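## Task

Turn on the breakers labelled 1 and 4 by moving their levers to the up position, leaving every other breaker in its original state; a lever counts only if it stays up by itself after the robot lets go.

## Robot and tools

Robot: a single six-joint arm on a base (possibly slightly tilted relative to the table) with a two-finger parallel gripper. A flat block juts roughly 9 cm off the last joint's axis toward the gripper's -y side and rotates with the hand, so keep it clear of the breaker panel. The fingers extend along the gripper's +z axis and close along its x axis. The reported end-effector point sits midway between the pads, and the fingertips stick out 17.5 mm past it. Turning only the last joint moves that point around a circle of radius 25 mm.

Scene frame: origin on the table surface beneath the arm base, +z up, +y to the left when facing along +x. Results give end_effector_position (metres), end_effector_quat_wxyz, and linear (m/s) and angular (rad/s) velocities in this frame. The printed hand position may be off, more so when the arm is stretched far out.

Tool execute_actions, argument actions: a list holding zero or one item. An empty list just reports the current state. An item with rows is a motion: rows is a list of 1 to 15 rows, steps (1 to 15, default 15) is the number of control steps at 1/30 s each. Each row drives one step; if rows run out, the last row repeats. An item with only steps (up to 300) is a wait that sends nothing new, and the time you spent replying counts toward it. Optional pictures (true/false) controls whether camera images come back; by default they do.

Each row is one flat list of 9 numbers for the one arm, in this order: shoulder_pan, shoulder_lift, elbow, wrist_1, wrist_2, wrist_3, then gripper position, gripper force_limit, gripper speed. The first six are absolute joint target angles in radians, in the same convention as the Joint positions line, not offsets. Stated ranges: pan -3.142 to 3.142; lift -6.283 to 6.283; elbow 0.000 to 3.142; the three wrists -6.283 to 6.283. A target more than 0.010 rad beyond a range end, and beyond the last reported angle, makes the call be refused (nothing moves). True ends may differ by up to 0.010 rad; a joint commanded past its true end stops there and a line 'joint sent to its limit' may appear, possibly referring to an earlier action. Its absence does not prove there is room left.

The gripper numbers are each in [-1, 1] and are absolute settings. position: +1 fully open (50 mm gap), about -0.65 pads touching, -1 means close until blocked. force_limit: per-pad force, about 20 N at -1, 102 N at 0, 185 N at +1 (actual may be ~17% more). speed: gap change rate, 20 mm/s at -1, 85 at 0, 150 at +1. Force and speed changes only apply once position changes by at least 0.01. object_status: 0 moving, 1 blocked while opening, 2 blocked while closing (a grip), 3 reached target or pads met. position_measured in counts: opening ≈ (250 - counts) × 0.202 mm. For flipping levers you can push with closed fingers or the fingertips rather than grip.

Motion behaviour: commands are smoothed and trail by about 0.17 s; joint speed and acceleration are capped, so after a big move the arm may not yet be at its target. Per step, each joint target is clamped to within 0.575 rad of its measured angle, and targets that would move the hand more than 100 mm are scaled back. Between calls the arm keeps heading for the last row sent until it nearly stops or a step is HELD. HELD marks steps where your row was partly or wholly not sent; 'joint command not followed' means the clearance check altered or blocked targets (mounts and posts count as part of the arm).

Result lines also include Joint positions and Joint velocities (column order, rad and rad/s) and Wrist force / Wrist torque along the hand's own axes: noisy (up to ~2.4 N sd), with a fixed offset of a few newtons, saturating near 50 N per axis. 'no reading' is normal at the start. Pressing on a surface shows a force pointing back into the arm; use this to sense lever contact.

Faults: if contact torque hits a joint's load limit (133 N m for pan, lift, elbow; 24.9 N m for each wrist) or any external force reaches 150 N, the arm halts for 10 s, yields to the contact and drops the rest of the call. Motors heat under load; MOTOR HOT appears from 70 °C and at 85 °C an OVER-TEMPERATURE FAULT brakes the arm for minutes. Brief outside tugs or pushes may happen.

Tool zoom_image: camera (cam_head_left, cam_head_right, cam_high, cam_low, cam_wrist) and region [x0, y0, x1, y1] in pixels from the top-left of that camera's latest image, at most 504×504. Image sizes: four cameras 672×504, cam_wrist 616×616. Use it to read breaker labels and lever states.

Tool finished_scene with scene (the current scene's number) ends the scene irreversibly, grades it and starts the next one, whose task is given in the result. Only call it once the right levers are up and stay up unaided. Avoid knocking anything off the table, hard impacts, slamming levers, or disturbing the other breakers; move smoothly and deliberately.

Each tool is called as name(argument=value, ...), one argument or row to a line, values as JSON.

## Session

execute_actions(
  actions=[],
)

Scene clock: 0.00 s of 4080.00 s.
end_effector_position=(+0.5588, +0.0840, +0.3747) position_measured=221 object_status=3 end_effector_quat_wxyz=(-0.131, +0.519, +0.652, -0.537) end_effector_velocity=(-0.000, +0.000, -0.000) end_effector_angular_velocity=(-0.001, -0.001, -0.001)
Joint positions: [ 0.115 -0.594  0.594 -0.368 -2.077  0.614]
Joint velocities: [ 0.     0.     0.    -0.001  0.     0.001]
Motor temperatures (°C, as the motors report them): [24 22 23 26 33 26]
Wrist force (N, on the end effector, along its own x y z axes, offset not removed): no reading
Wrist torque (N m, same axes, about the end effector's origin, offset not removed): no reading

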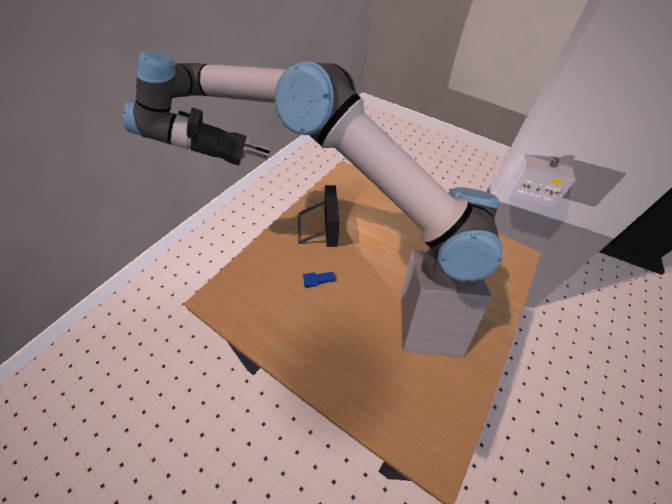

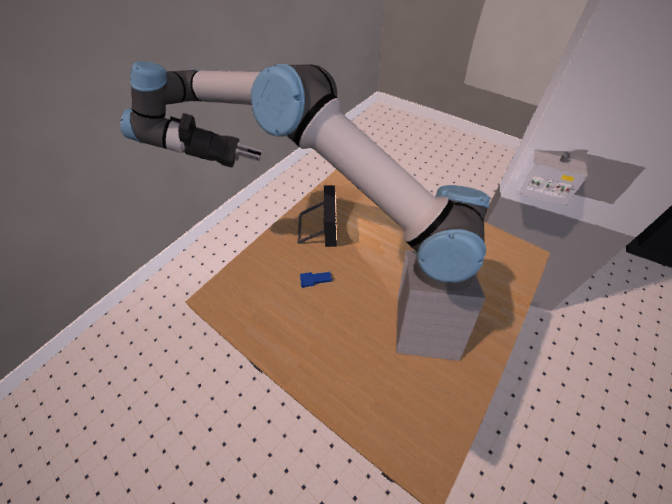

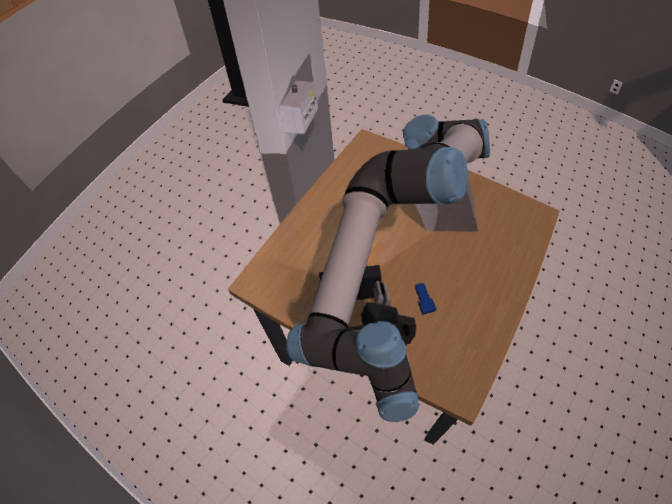

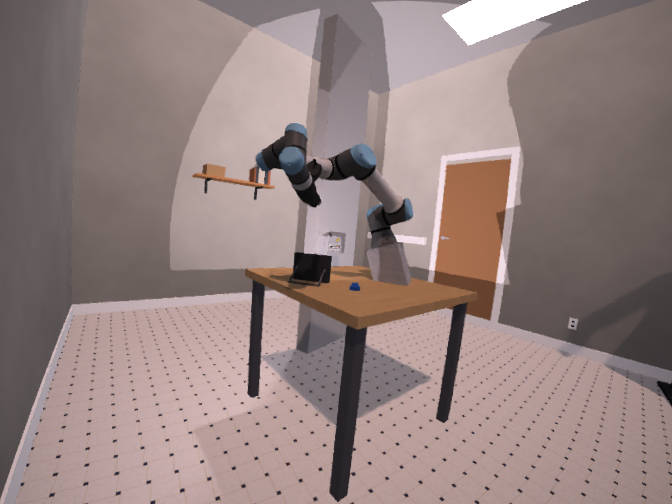

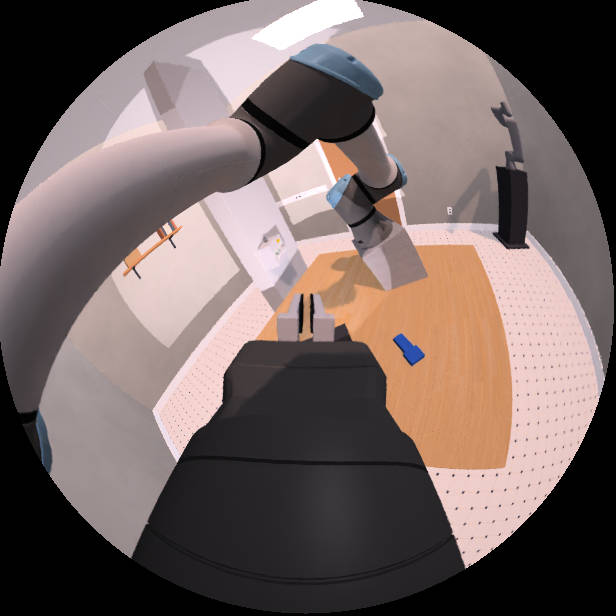

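zoom_image(
  camera="cam_head_left",
  region=[490, 140, 610, 230],
)

zoom_image(
  camera="cam_low",
  region=[290, 210, 380, 280],
)

zoom_image(
  camera="cam_high",
  region=[240, 60, 360, 150],
)

Region (490, 140, 610, 230) of cam_head_left's 672x504 image, scaled by 4.200, with more detail than that image has; it fills the top 378 rows of this view, and the rest is white.

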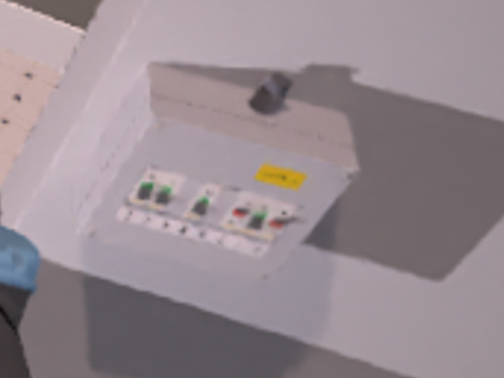

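Region (290, 210, 380, 280) of cam_low's 672x504 image, scaled by 5.600, with more detail than that image has.

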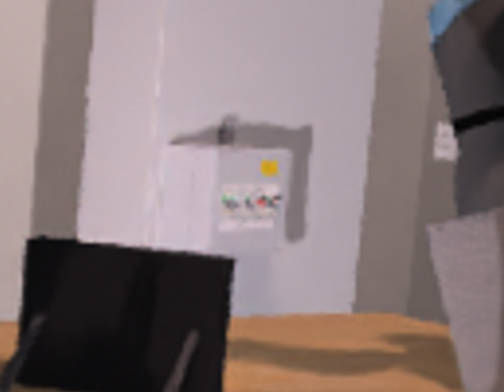

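Region (240, 60, 360, 150) of cam_high's 672x504 image, scaled by 4.200, with more detail than that image has; it fills the top 378 rows of this view, and the rest is white.

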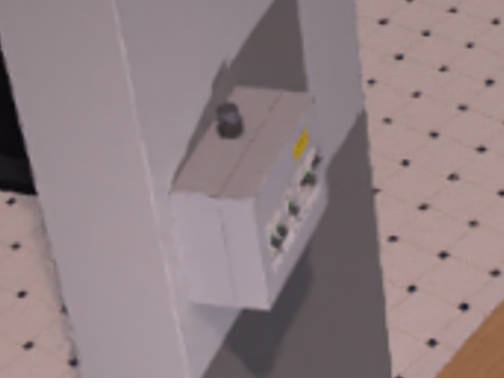

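execute_actions(
  actions=[
    {"rows": [[0.115,-1.1,1.3,-0.3,-0.9,0.4,-1,-0.5,0]], "steps": 15},
  ],
  pictures=false,
)

execute_actions(
  actions=[
    {"rows": [[0.115,-1.9,2.2,-0.3,0.1,0.4,-1,-0.5,0]], "steps": 15},
  ],
  pictures=false,
)

Scene clock: 120.50 s of 4080.00 s.
end_effector_position=(+0.3792, +0.1576, +0.5353) position_measured=252 object_status=3 end_effector_quat_wxyz=(-0.435, +0.514, +0.513, -0.533) end_effector_velocity=(-0.289, +0.360, +0.315) end_effector_angular_velocity=(+0.182, +1.027, -1.611)
Joint positions: [ 0.115 -0.973  1.103 -0.315 -1.459  0.45 ]
Joint velocities: [ 0.    -0.621  0.939  0.075  1.869 -0.242]
Motor temperatures (°C, as the motors report them): [24 23 23 26 33 26]
Wrist force (N, on the end effector, along its own x y z axes, offset not removed): [-1.8 -0.6 1.8]
Wrist torque (N m, same axes, about the end effector's origin, offset not removed): [-0.16 0.37 -0.27]
Steps of this call (steps 1 to 90: nothing new was sent; then 117.00 s passed at rest; steps 91 to 105: all 15 steps of this action). Readings (joint positions | what the end effector reports):
91: [0.115 -0.594 0.594 -0.368 -2.076 0.614] | position_measured=228 object_status=0
92: [0.115 -0.602 0.603 -0.364 -2.067 0.606] | position_measured=242 object_status=0
94: [0.115 -0.664 0.671 -0.354 -2.000 0.575] | position_measured=252 object_status=0
98: [0.115 -0.793 0.837 -0.338 -1.833 0.522] | position_measured=252 object_status=0
105: the state above

Scene clock: 121.00 s of 4080.00 s.
end_effector_position=(+0.1695, +0.2572, +0.6870) position_measured=252 object_status=3 end_effector_quat_wxyz=(+0.685, -0.572, -0.202, +0.403) end_effector_velocity=(-0.408, +0.313, -0.034) end_effector_angular_velocity=(-0.258, +1.364, -2.144)
Joint positions: [ 0.115 -1.705  1.901 -0.301 -0.608  0.405]
Joint velocities: [-0.    -1.821  2.439  0.019  2.484 -0.051]
Motor temperatures (°C, as the motors report them): [24 23 23 26 33 26]
Wrist force (N, on the end effector, along its own x y z axes, offset not removed): [-4.0 -4.8 0.4]
Wrist torque (N m, same axes, about the end effector's origin, offset not removed): [-0.69 0.59 -0.20]
Steps of this call (steps 1 to 15: all 15 steps of this action). Readings (joint positions | what the end effector reports):
1: [0.115 -0.993 1.134 -0.313 -1.394 0.442] | position_measured=252 object_status=3
2: [0.115 -1.019 1.169 -0.312 -1.334 0.437] | position_measured=252 object_status=3
4: [0.115 -1.103 1.254 -0.310 -1.253 0.431] | position_measured=252 object_status=3
8: [0.115 -1.294 1.444 -0.306 -1.065 0.420] | position_measured=252 object_status=3
15: the state above

execute_actions(
  actions=[
    {"steps": 30},
  ],
)

Scene clock: 123.33 s of 4080.00 s.
end_effector_position=(+0.2350, +0.3301, +0.6527) position_measured=252 object_status=3 end_effector_quat_wxyz=(+0.770, -0.571, +0.113, +0.262) end_effector_velocity=(+0.000, -0.000, +0.000) end_effector_angular_velocity=(+0.000, -0.000, -0.001)
Joint positions: [ 0.115 -1.9    2.2   -0.3    0.1    0.4  ]
Joint velocities: [-0.    -0.     0.     0.     0.    -0.001]
Motor temperatures (°C, as the motors report them): [24 23 23 26 33 26]
Wrist force (N, on the end effector, along its own x y z axes, offset not removed): [0.2 2.6 -1.5]
Wrist torque (N m, same axes, about the end effector's origin, offset not removed): [0.31 0.04 -0.32]
Steps of this call (steps 1 to 30: the robot went on to your last target; steps 31 to 70: nothing new was sent). Readings (joint positions | what the end effector reports):
1: [0.115 -1.761 1.980 -0.301 -0.522 0.404] | position_measured=252 object_status=3
2: [0.115 -1.803 2.045 -0.301 -0.433 0.402] | position_measured=252 object_status=3
4: [0.115 -1.853 2.125 -0.300 -0.251 0.401] | position_measured=252 object_status=3
8: [0.115 -1.889 2.182 -0.300 0.011 0.400] | position_measured=252 object_status=3
70: the state above
The arm was judged still, so your last target was given up. Only a new action makes it travel on or press farther. Fingers that are still opening or closing keep moving.

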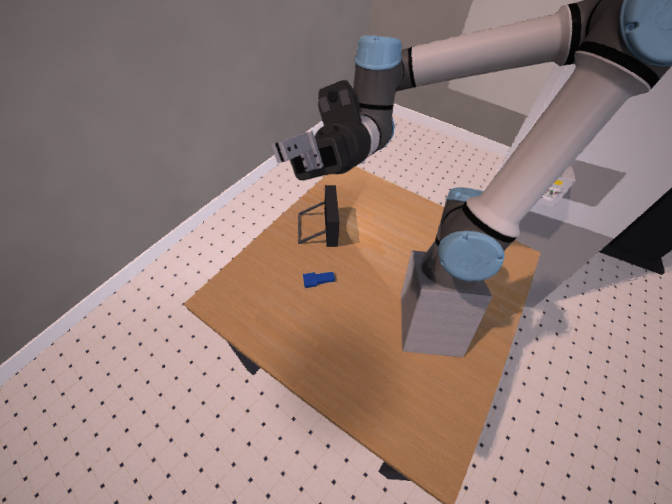

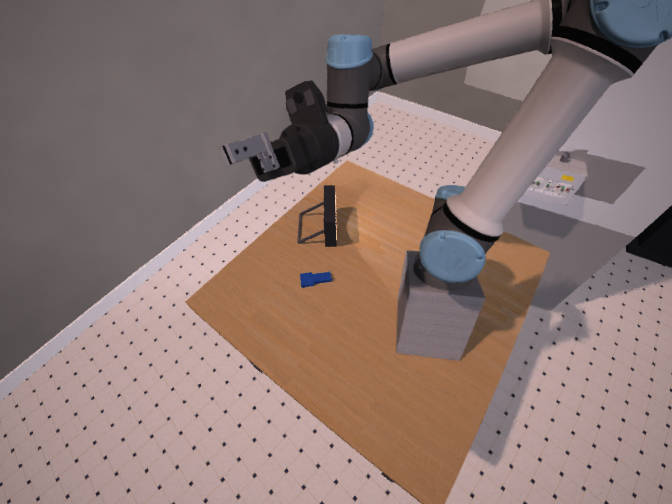

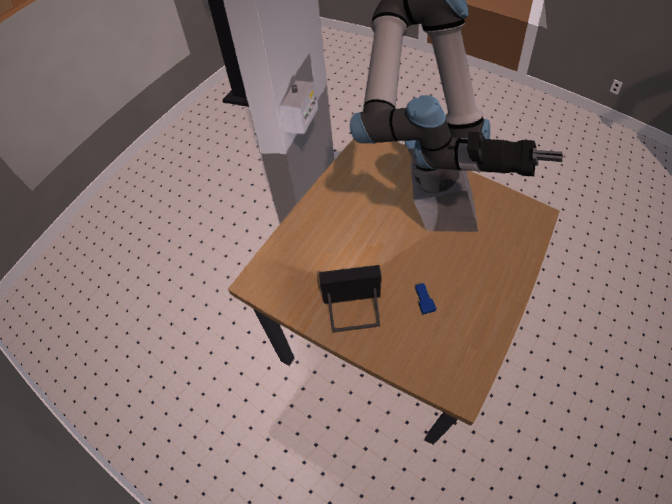

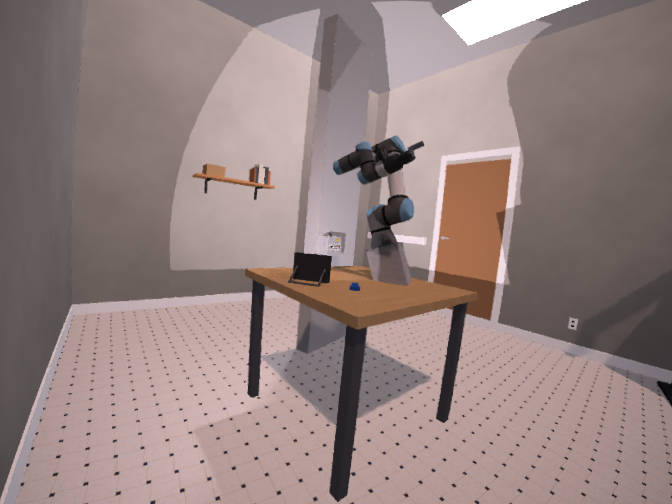

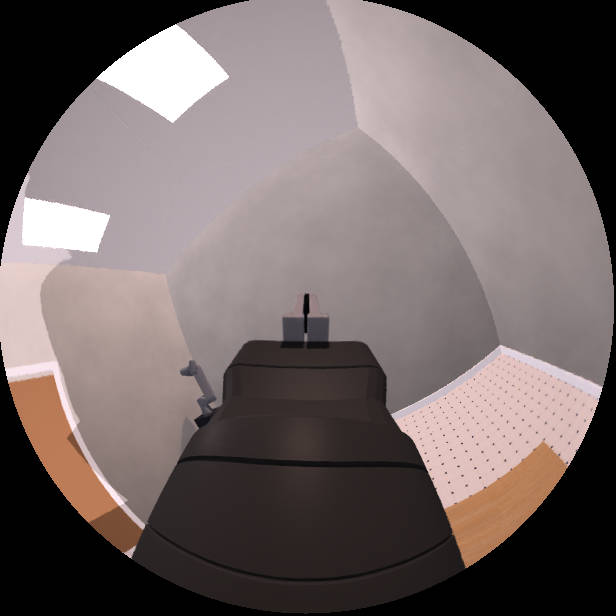

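execute_actions(
  actions=[
    {"rows": [[-0.9,-2.3,2.2,-0.23,1.57,0.13,-1,-0.5,0]], "steps": 15},
  ],
  pictures=false,
)

execute_actions(
  actions=[
    {"steps": 25},
  ],
)

Scene clock: 243.83 s of 4080.00 s.
end_effector_position=(+0.4437, +0.1790, +0.6447) position_measured=252 object_status=3 end_effector_quat_wxyz=(+0.774, -0.530, +0.328, -0.109) end_effector_velocity=(+0.365, -0.453, -0.075) end_effector_angular_velocity=(-0.299, +0.102, -1.743)
Joint positions: [-0.287 -2.121  2.2   -0.26   0.502  0.248]
Joint velocities: [-0.861 -0.307  0.001  0.051  0.852 -0.202]
Motor temperatures (°C, as the motors report them): [24 23 23 26 33 26]
Wrist force (N, on the end effector, along its own x y z axes, offset not removed): [0.2 -0.3 -1.0]
Wrist torque (N m, same axes, about the end effector's origin, offset not removed): [-0.11 0.03 -0.32]
Steps of this call (steps 1 to 90: nothing new was sent; then 117.00 s passed at rest; steps 91 to 105: all 15 steps of this action). Readings (joint positions | what the end effector reports):
91: [0.115 -1.900 2.200 -0.300 0.101 0.400] | position_measured=252 object_status=3
92: [0.106 -1.909 2.200 -0.296 0.110 0.392] | position_measured=252 object_status=3
94: [0.046 -1.955 2.200 -0.288 0.169 0.360] | position_measured=252 object_status=3
98: [-0.079 -2.030 2.200 -0.275 0.295 0.309] | position_measured=252 object_status=3
105: the state above

Scene clock: 244.67 s of 4080.00 s.
end_effector_position=(+0.4818, -0.2768, +0.5848) position_measured=252 object_status=3 end_effector_quat_wxyz=(+0.406, -0.243, +0.662, -0.581) end_effector_velocity=(-0.281, -0.431, -0.031) end_effector_angular_velocity=(-0.117, +0.223, -1.656)
Joint positions: [-0.855 -2.288  2.2   -0.232  1.442  0.138]
Joint velocities: [-0.457 -0.12  -0.001  0.019  1.223 -0.078]
Motor temperatures (°C, as the motors report them): [24 23 23 26 33 26]
Wrist force (N, on the end effector, along its own x y z axes, offset not removed): [1.9 -0.8 0.2]
Wrist torque (N m, same axes, about the end effector's origin, offset not removed): [-0.11 -0.12 -0.27]
Steps of this call (steps 1 to 25: the robot went on to your last target). Readings (joint positions | what the end effector reports):
1: [-0.316 -2.131 2.200 -0.258 0.531 0.242] | position_measured=252 object_status=3
2: [-0.344 -2.141 2.200 -0.257 0.560 0.235] | position_measured=252 object_status=3
4: [-0.402 -2.158 2.200 -0.254 0.618 0.224] | position_measured=252 object_status=3
8: [-0.510 -2.190 2.200 -0.248 0.742 0.203] | position_measured=252 object_status=3
25: the state above

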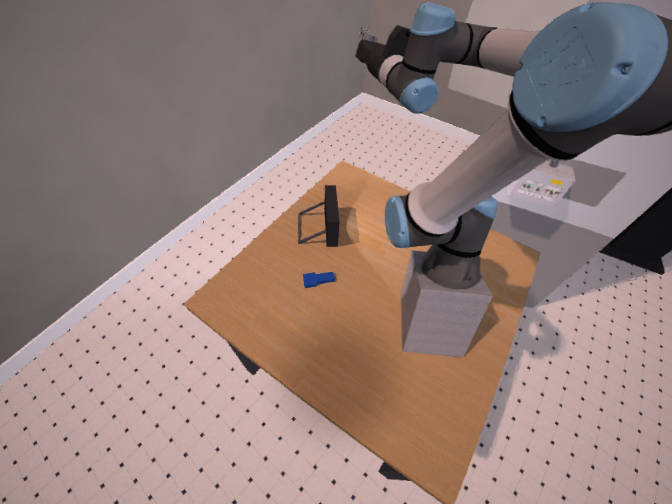

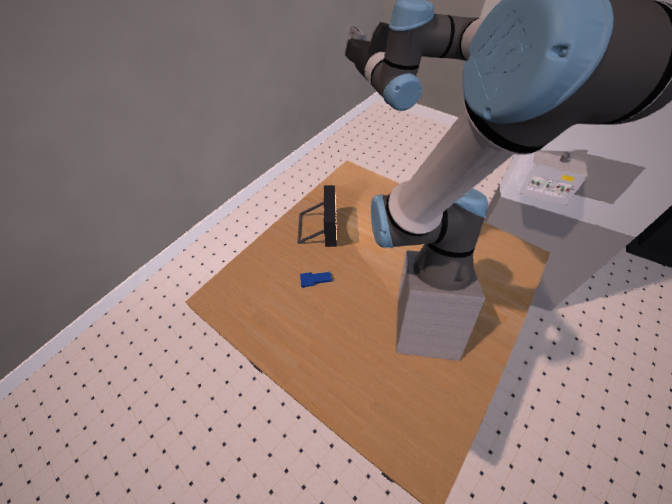

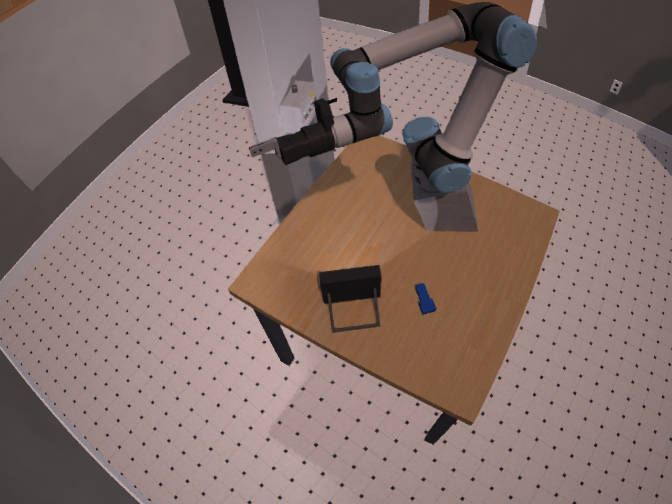

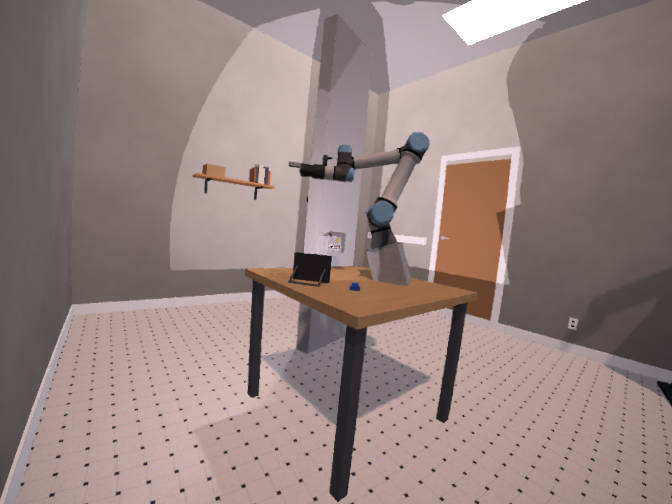

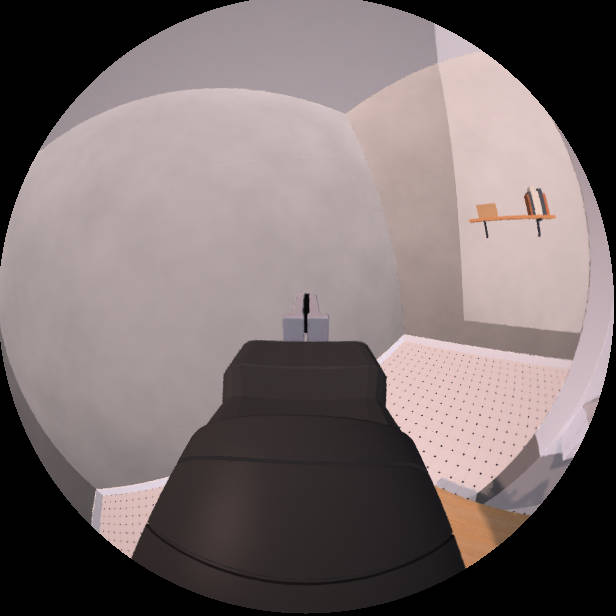

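execute_actions(
  actions=[
    {"rows": [[-1.6,-2.2,2.6,-0.73,2.1,0.11,-1,-0.5,0]], "steps": 15},
  ],
  pictures=false,
)

execute_actions(
  actions=[
    {"steps": 35},
  ],
)

Scene clock: 365.17 s of 4080.00 s.
end_effector_position=(+0.2539, -0.4479, +0.4594) position_measured=252 object_status=3 end_effector_quat_wxyz=(+0.060, -0.004, +0.711, -0.700) end_effector_velocity=(-0.547, -0.128, -0.195) end_effector_angular_velocity=(-0.184, +0.318, -1.577)
Joint positions: [-1.303 -2.237  2.444 -0.532  1.889  0.117]
Joint velocities: [-0.951  0.129  0.52  -0.648  0.685 -0.026]
Motor temperatures (°C, as the motors report them): [24 23 23 26 33 26]
Wrist force (N, on the end effector, along its own x y z axes, offset not removed): [-2.2 0.5 -1.9]
Wrist torque (N m, same axes, about the end effector's origin, offset not removed): [-0.13 0.37 -0.15]
Steps of this call (steps 1 to 30: the robot went on to your last target; steps 31 to 90: nothing new was sent; then 117.00 s passed at rest; steps 91 to 105: all 15 steps of this action). Readings (joint positions | what the end effector reports):
91: [-0.901 -2.300 2.200 -0.230 1.571 0.130] | position_measured=252 object_status=3
92: [-0.910 -2.296 2.208 -0.239 1.579 0.129] | position_measured=252 object_status=3
94: [-0.964 -2.286 2.249 -0.288 1.630 0.127] | position_measured=252 object_status=3
98: [-1.082 -2.268 2.322 -0.379 1.727 0.123] | position_measured=252 object_status=3
105: the state above

Scene clock: 366.33 s of 4080.00 s.
end_effector_position=(+0.0812, -0.4458, +0.4165) position_measured=252 object_status=3 end_effector_quat_wxyz=(-0.144, +0.134, +0.669, -0.717) end_effector_velocity=(-0.001, +0.000, -0.000) end_effector_angular_velocity=(+0.001, +0.001, -0.002)
Joint positions: [-1.6  -2.2   2.6  -0.73  2.1   0.11]
Joint velocities: [-0.002  0.     0.     0.001 -0.    -0.   ]
Motor temperatures (°C, as the motors report them): [24 23 23 26 33 26]
Wrist force (N, on the end effector, along its own x y z axes, offset not removed): [-0.2 0.9 -1.4]
Wrist torque (N m, same axes, about the end effector's origin, offset not removed): [0.01 0.08 -0.39]
Steps of this call (steps 1 to 30: the robot went on to your last target; steps 31 to 35: nothing new was sent). Readings (joint positions | what the end effector reports):
1: [-1.335 -2.233 2.461 -0.554 1.912 0.117] | position_measured=252 object_status=3
2: [-1.367 -2.229 2.479 -0.576 1.936 0.116] | position_measured=252 object_status=3
4: [-1.433 -2.220 2.514 -0.620 1.983 0.114] | position_measured=252 object_status=3
8: [-1.549 -2.206 2.575 -0.697 2.065 0.111] | position_measured=252 object_status=3
35: the state above
The arm was judged still, so your last target was given up. Only a new action makes it travel on or press farther. Fingers that are still opening or closing keep moving.

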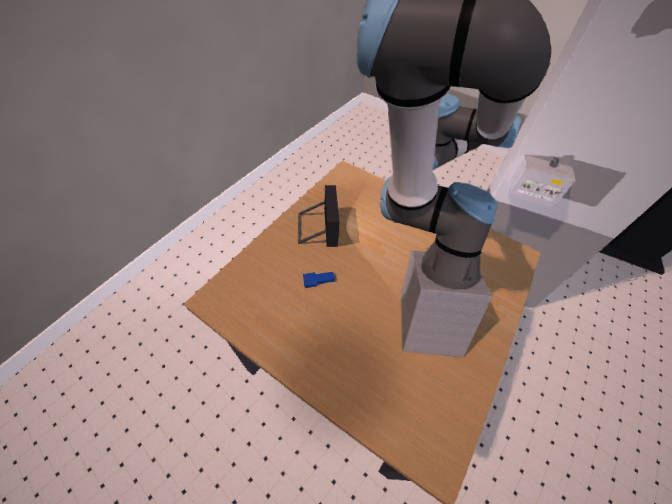

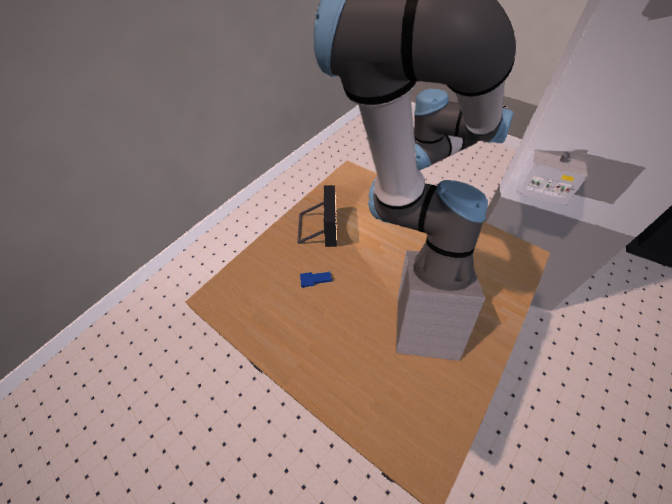

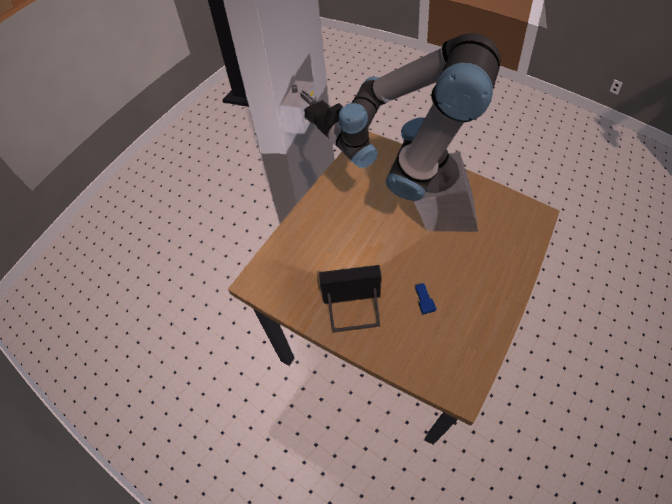

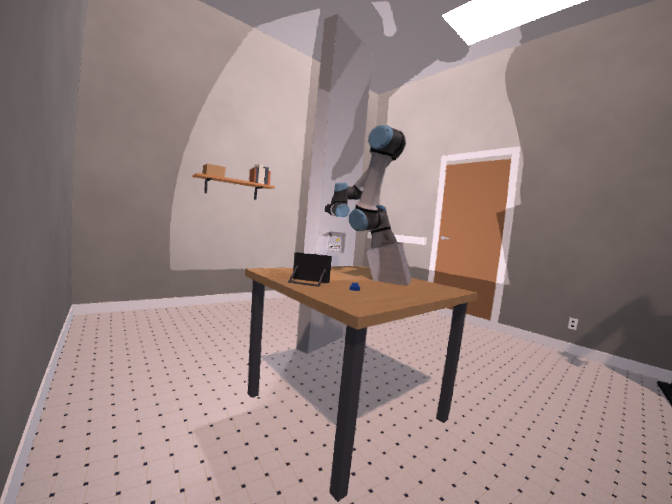

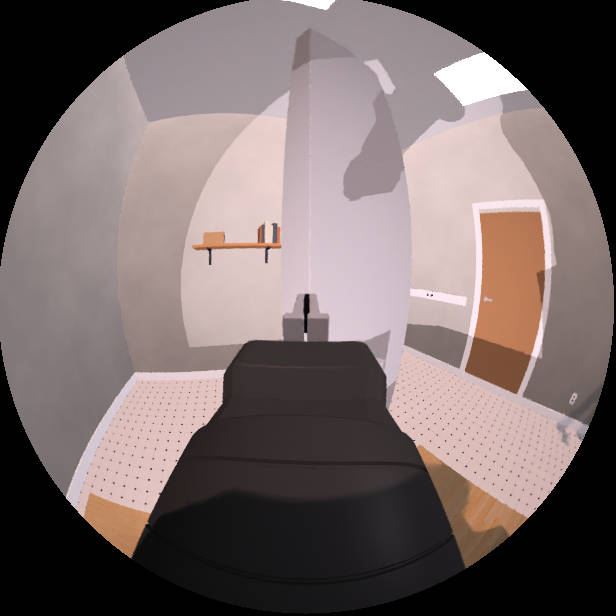

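execute_actions(
  actions=[
    {"rows": [[-1.6,-2.2,2.6,-0.73,2.1,1.68,-1,-0.5,0]], "steps": 15},
  ],
  pictures=false,
)

execute_actions(
  actions=[
    {"steps": 20},
  ],
)

Scene clock: 384.30 s of 4080.00 s.
end_effector_position=(+0.0612, -0.4383, +0.4046) position_measured=252 object_status=3 end_effector_quat_wxyz=(-0.225, -0.444, -0.518, +0.696) end_effector_velocity=(-0.034, +0.010, -0.059) end_effector_angular_velocity=(-1.054, -2.528, +0.193)
Joint positions: [-1.6   -2.2    2.6   -0.73   2.1    1.132]
Joint velocities: [ 0.001  0.     0.001 -0.001 -0.     2.745]
Motor temperatures (°C, as the motors report them): [24 23 23 26 33 26]
Wrist force (N, on the end effector, along its own x y z axes, offset not removed): [0.0 1.0 -2.4]
Wrist torque (N m, same axes, about the end effector's origin, offset not removed): [0.09 0.10 -0.26]
Steps of this call (steps 1 to 90: nothing new was sent; then 14.47 s passed at rest; steps 91 to 105: all 15 steps of this action). Readings (joint positions | what the end effector reports):
91: [-1.600 -2.200 2.600 -0.730 2.100 0.110] | position_measured=252 object_status=3
92: [-1.600 -2.200 2.600 -0.730 2.100 0.119] | position_measured=252 object_status=3
94: [-1.600 -2.200 2.600 -0.730 2.100 0.196] | position_measured=252 object_status=3
98: [-1.600 -2.200 2.600 -0.730 2.100 0.494] | position_measured=252 object_status=3
105: the state above

Scene clock: 384.97 s of 4080.00 s.
end_effector_position=(+0.0574, -0.4377, +0.3916) position_measured=252 object_status=3 end_effector_quat_wxyz=(+0.405, +0.567, +0.379, -0.609) end_effector_velocity=(-0.000, +0.001, -0.001) end_effector_angular_velocity=(-0.001, -0.004, -0.001)
Joint positions: [-1.6   -2.2    2.6   -0.73   2.1    1.679]
Joint velocities: [ 0.    -0.     0.002 -0.001  0.001  0.005]
Motor temperatures (°C, as the motors report them): [24 23 23 26 33 26]
Wrist force (N, on the end effector, along its own x y z axes, offset not removed): [-0.3 -0.6 -1.5]
Wrist torque (N m, same axes, about the end effector's origin, offset not removed): [-0.23 0.08 -0.13]
Steps of this call (steps 1 to 20: the robot went on to your last target). Readings (joint positions | what the end effector reports):
1: [-1.600 -2.200 2.600 -0.730 2.100 1.225] | position_measured=252 object_status=3
2: [-1.600 -2.200 2.600 -0.730 2.100 1.319] | position_measured=252 object_status=3
4: [-1.600 -2.200 2.600 -0.730 2.100 1.488] | position_measured=252 object_status=3
8: [-1.600 -2.200 2.600 -0.730 2.100 1.635] | position_measured=252 object_status=3
20: the state above

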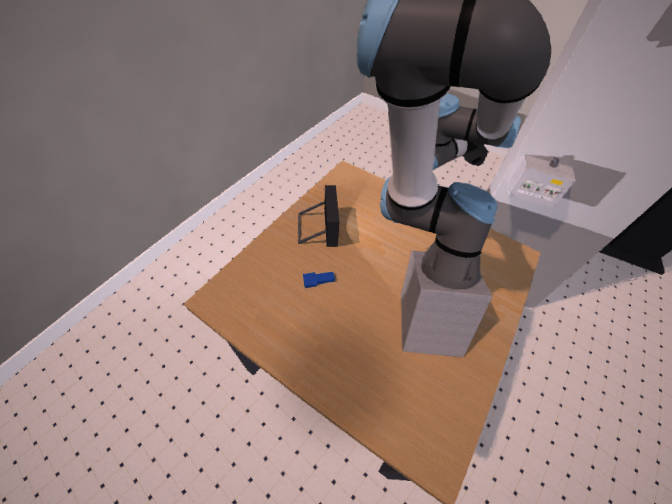

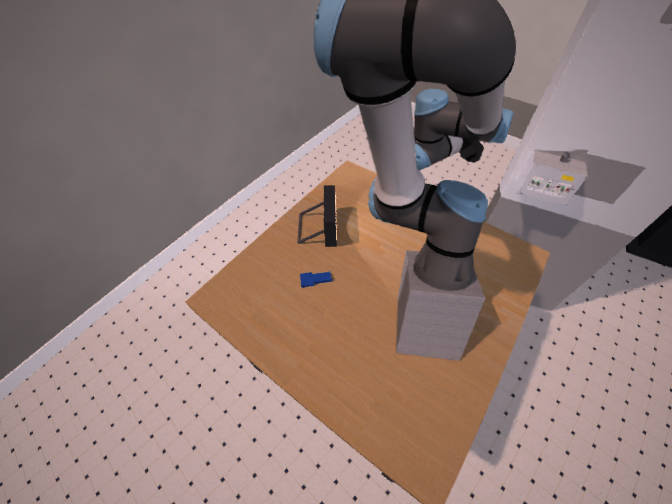

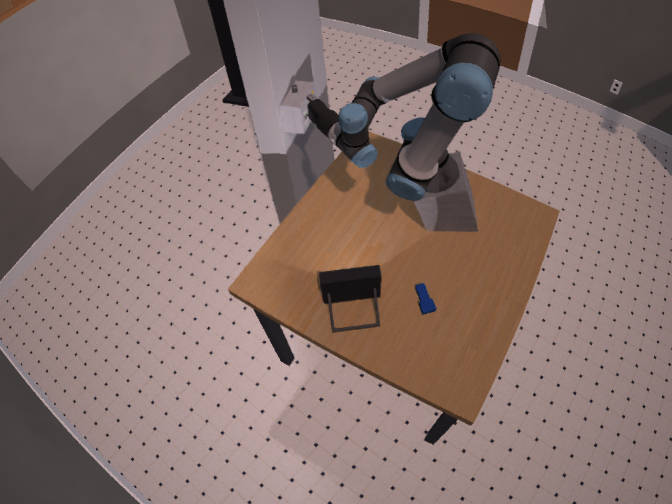

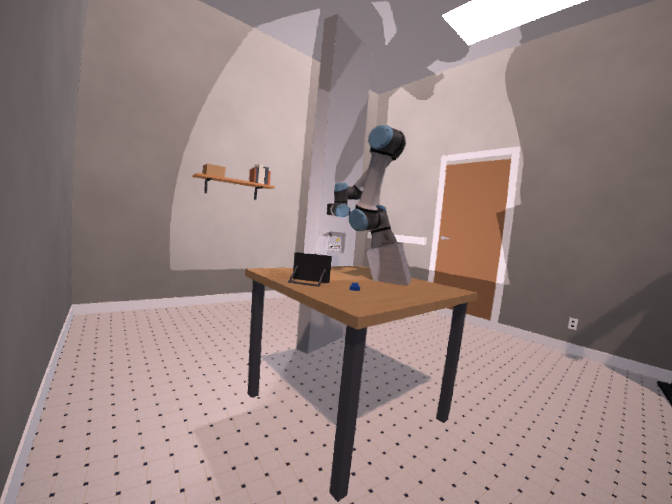

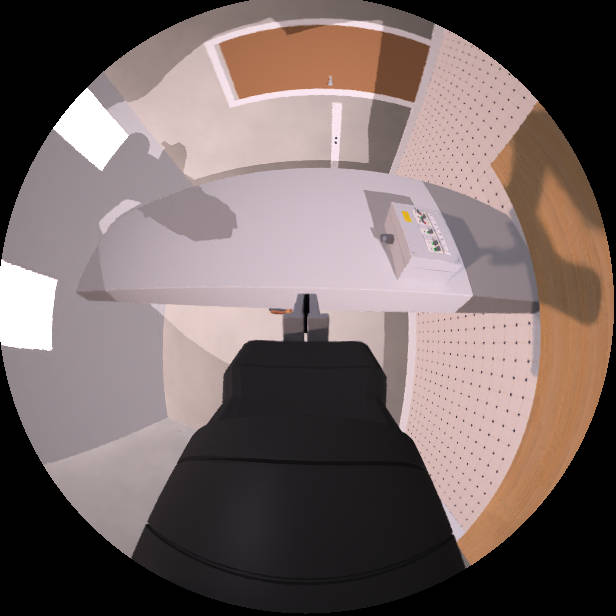

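zoom_image(
  camera="cam_wrist",
  region=[360, 180, 480, 300],
)

Region (360, 180, 480, 300) of cam_wrist's 616x616 image, scaled by 4.200, with more detail than that image has.

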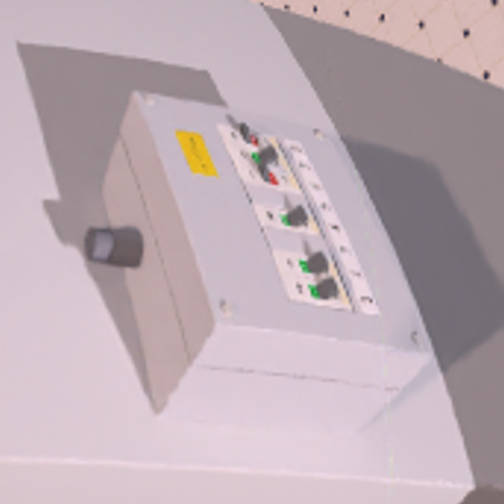

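zoom_image(
  camera="cam_wrist",
  region=[410, 205, 460, 260],
)

zoom_image(
  camera="cam_head_right",
  region=[520, 170, 590, 210],
)

Region (410, 205, 460, 260) of cam_wrist's 616x616 image, scaled by 9.164, with more detail than that image has; it fills the left 458 columns of this view, and the rest is white.

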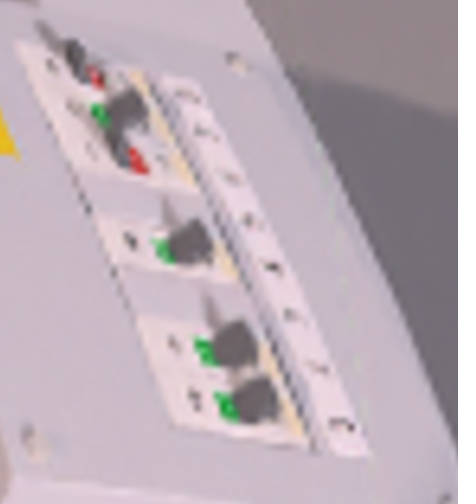

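Region (520, 170, 590, 210) of cam_head_right's 672x504 image, scaled by 7.200, with more detail than that image has; it fills the top 288 rows of this view, and the rest is white.

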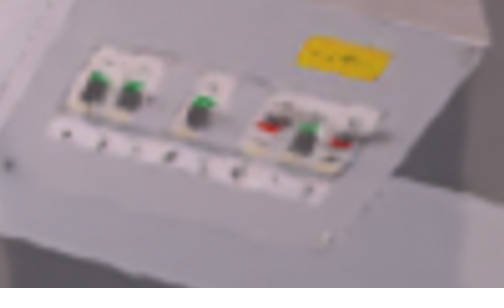

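execute_actions(
  actions=[
    {"rows": [[-1.527,-1.74,2.705,-1.31,2.168,1.68,-1,-0.5,0]], "steps": 15},
  ],
  pictures=false,
)

execute_actions(
  actions=[
    {"steps": 20},
  ],
)

Scene clock: 505.47 s of 4080.00 s.
end_effector_position=(+0.0576, -0.4376, +0.2914) position_measured=252 object_status=3 end_effector_quat_wxyz=(+0.412, +0.573, +0.372, -0.602) end_effector_velocity=(+0.002, -0.005, -0.006) end_effector_angular_velocity=(-0.057, -0.014, +0.006)
Joint positions: [-1.528 -1.749  2.704 -1.294  2.167  1.68 ]
Joint velocities: [ 0.008  0.1    0.011 -0.17   0.008  0.   ]
Motor temperatures (°C, as the motors report them): [24 23 23 26 33 26]
Wrist force (N, on the end effector, along its own x y z axes, offset not removed): [0.3 1.6 -0.7]
Wrist torque (N m, same axes, about the end effector's origin, offset not removed): [0.13 0.10 -0.26]
Steps of this call (steps 1 to 15: the robot went on to your last target; steps 16 to 90: nothing new was sent; then 117.00 s passed at rest; steps 91 to 105: all 15 steps of this action). Readings (joint positions | what the end effector reports):
91: [-1.600 -2.199 2.600 -0.731 2.100 1.680] | position_measured=252 object_status=3
92: [-1.592 -2.190 2.609 -0.740 2.108 1.680] | position_measured=252 object_status=3
94: [-1.563 -2.114 2.651 -0.816 2.136 1.680] | position_measured=252 object_status=3
98: [-1.536 -1.859 2.692 -1.107 2.160 1.680] | position_measured=252 object_status=3
105: the state above

Scene clock: 506.13 s of 4080.00 s.
end_effector_position=(+0.0578, -0.4380, +0.2908) position_measured=252 object_status=3 end_effector_quat_wxyz=(+0.414, +0.572, +0.371, -0.603) end_effector_velocity=(+0.000, +0.000, -0.000) end_effector_angular_velocity=(+0.000, -0.000, +0.001)
Joint positions: [-1.527 -1.74   2.705 -1.31   2.168  1.68 ]
Joint velocities: [ 0.001  0.     0.    -0.    -0.     0.   ]
Motor temperatures (°C, as the motors report them): [24 23 23 26 33 26]
Wrist force (N, on the end effector, along its own x y z axes, offset not removed): [-1.5 -0.2 -1.6]
Wrist torque (N m, same axes, about the end effector's origin, offset not removed): [-0.06 0.34 -0.29]
Steps of this call (steps 1 to 20: the robot went on to your last target). Readings (joint positions | what the end effector reports):
1: [-1.528 -1.746 2.704 -1.299 2.168 1.680] | position_measured=252 object_status=3
2: [-1.527 -1.745 2.705 -1.302 2.168 1.680] | position_measured=252 object_status=3
4: [-1.527 -1.742 2.705 -1.306 2.168 1.680] | position_measured=252 object_status=3
8: [-1.527 -1.741 2.705 -1.309 2.168 1.680] | position_measured=252 object_status=3
20: the state above

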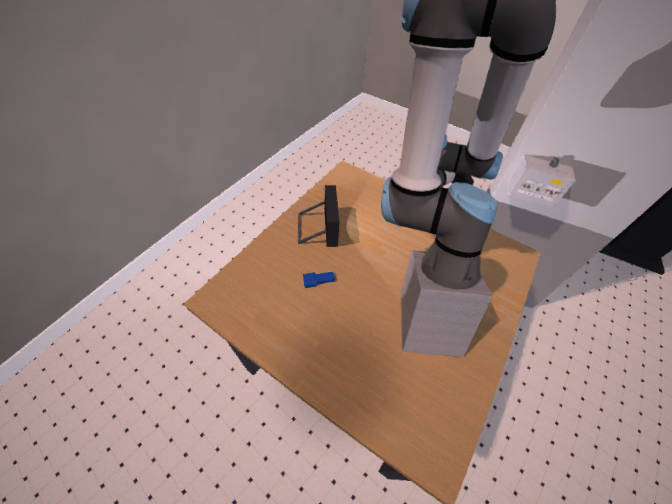

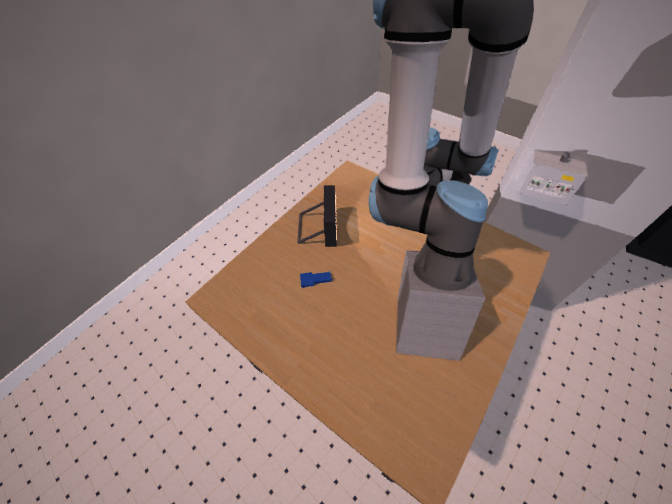

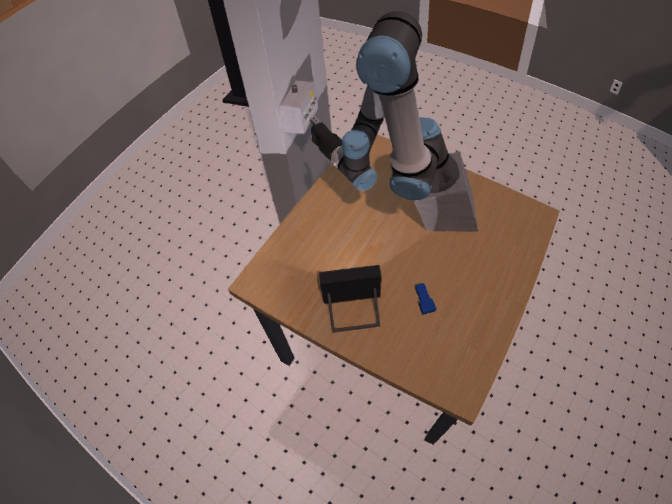

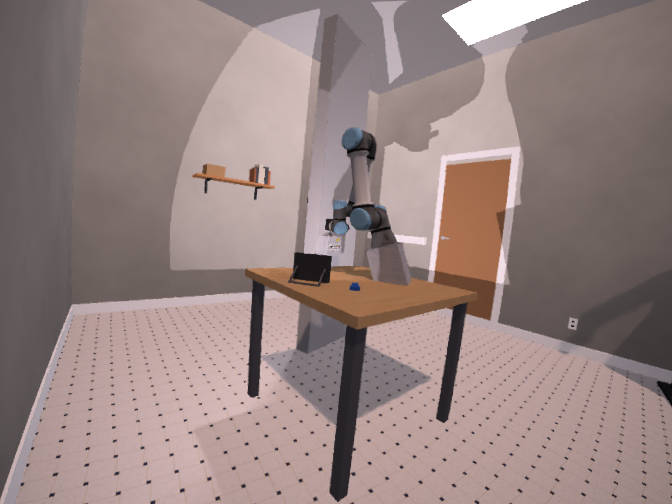

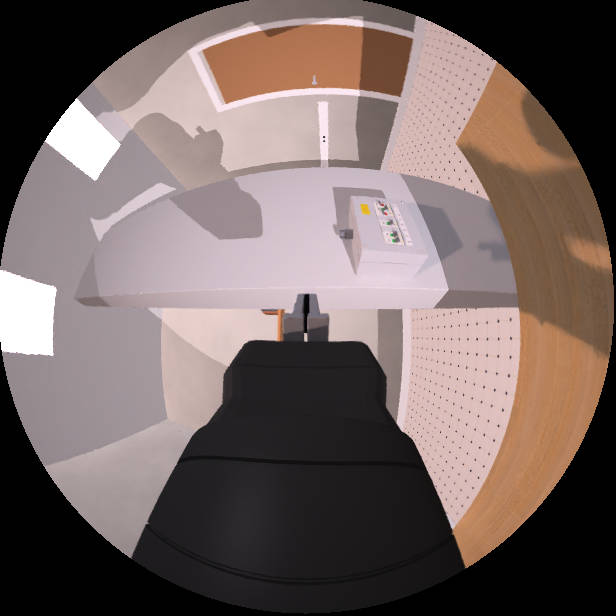

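zoom_image(
  camera="cam_wrist",
  region=[330, 185, 440, 285],
)

zoom_image(
  camera="cam_wrist",
  region=[370, 195, 420, 250],
)

Region (330, 185, 440, 285) of cam_wrist's 616x616 image, scaled by 4.582, with more detail than that image has; it fills the top 458 rows of this view, and the rest is white.

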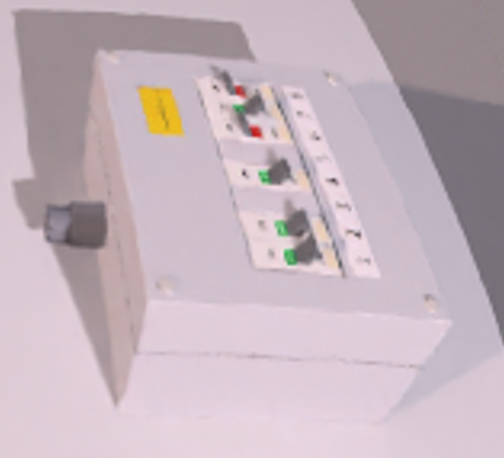

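Region (370, 195, 420, 250) of cam_wrist's 616x616 image, scaled by 9.164, with more detail than that image has; it fills the left 458 columns of this view, and the rest is white.

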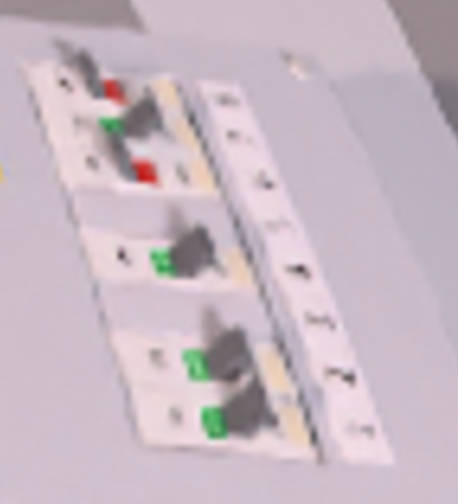

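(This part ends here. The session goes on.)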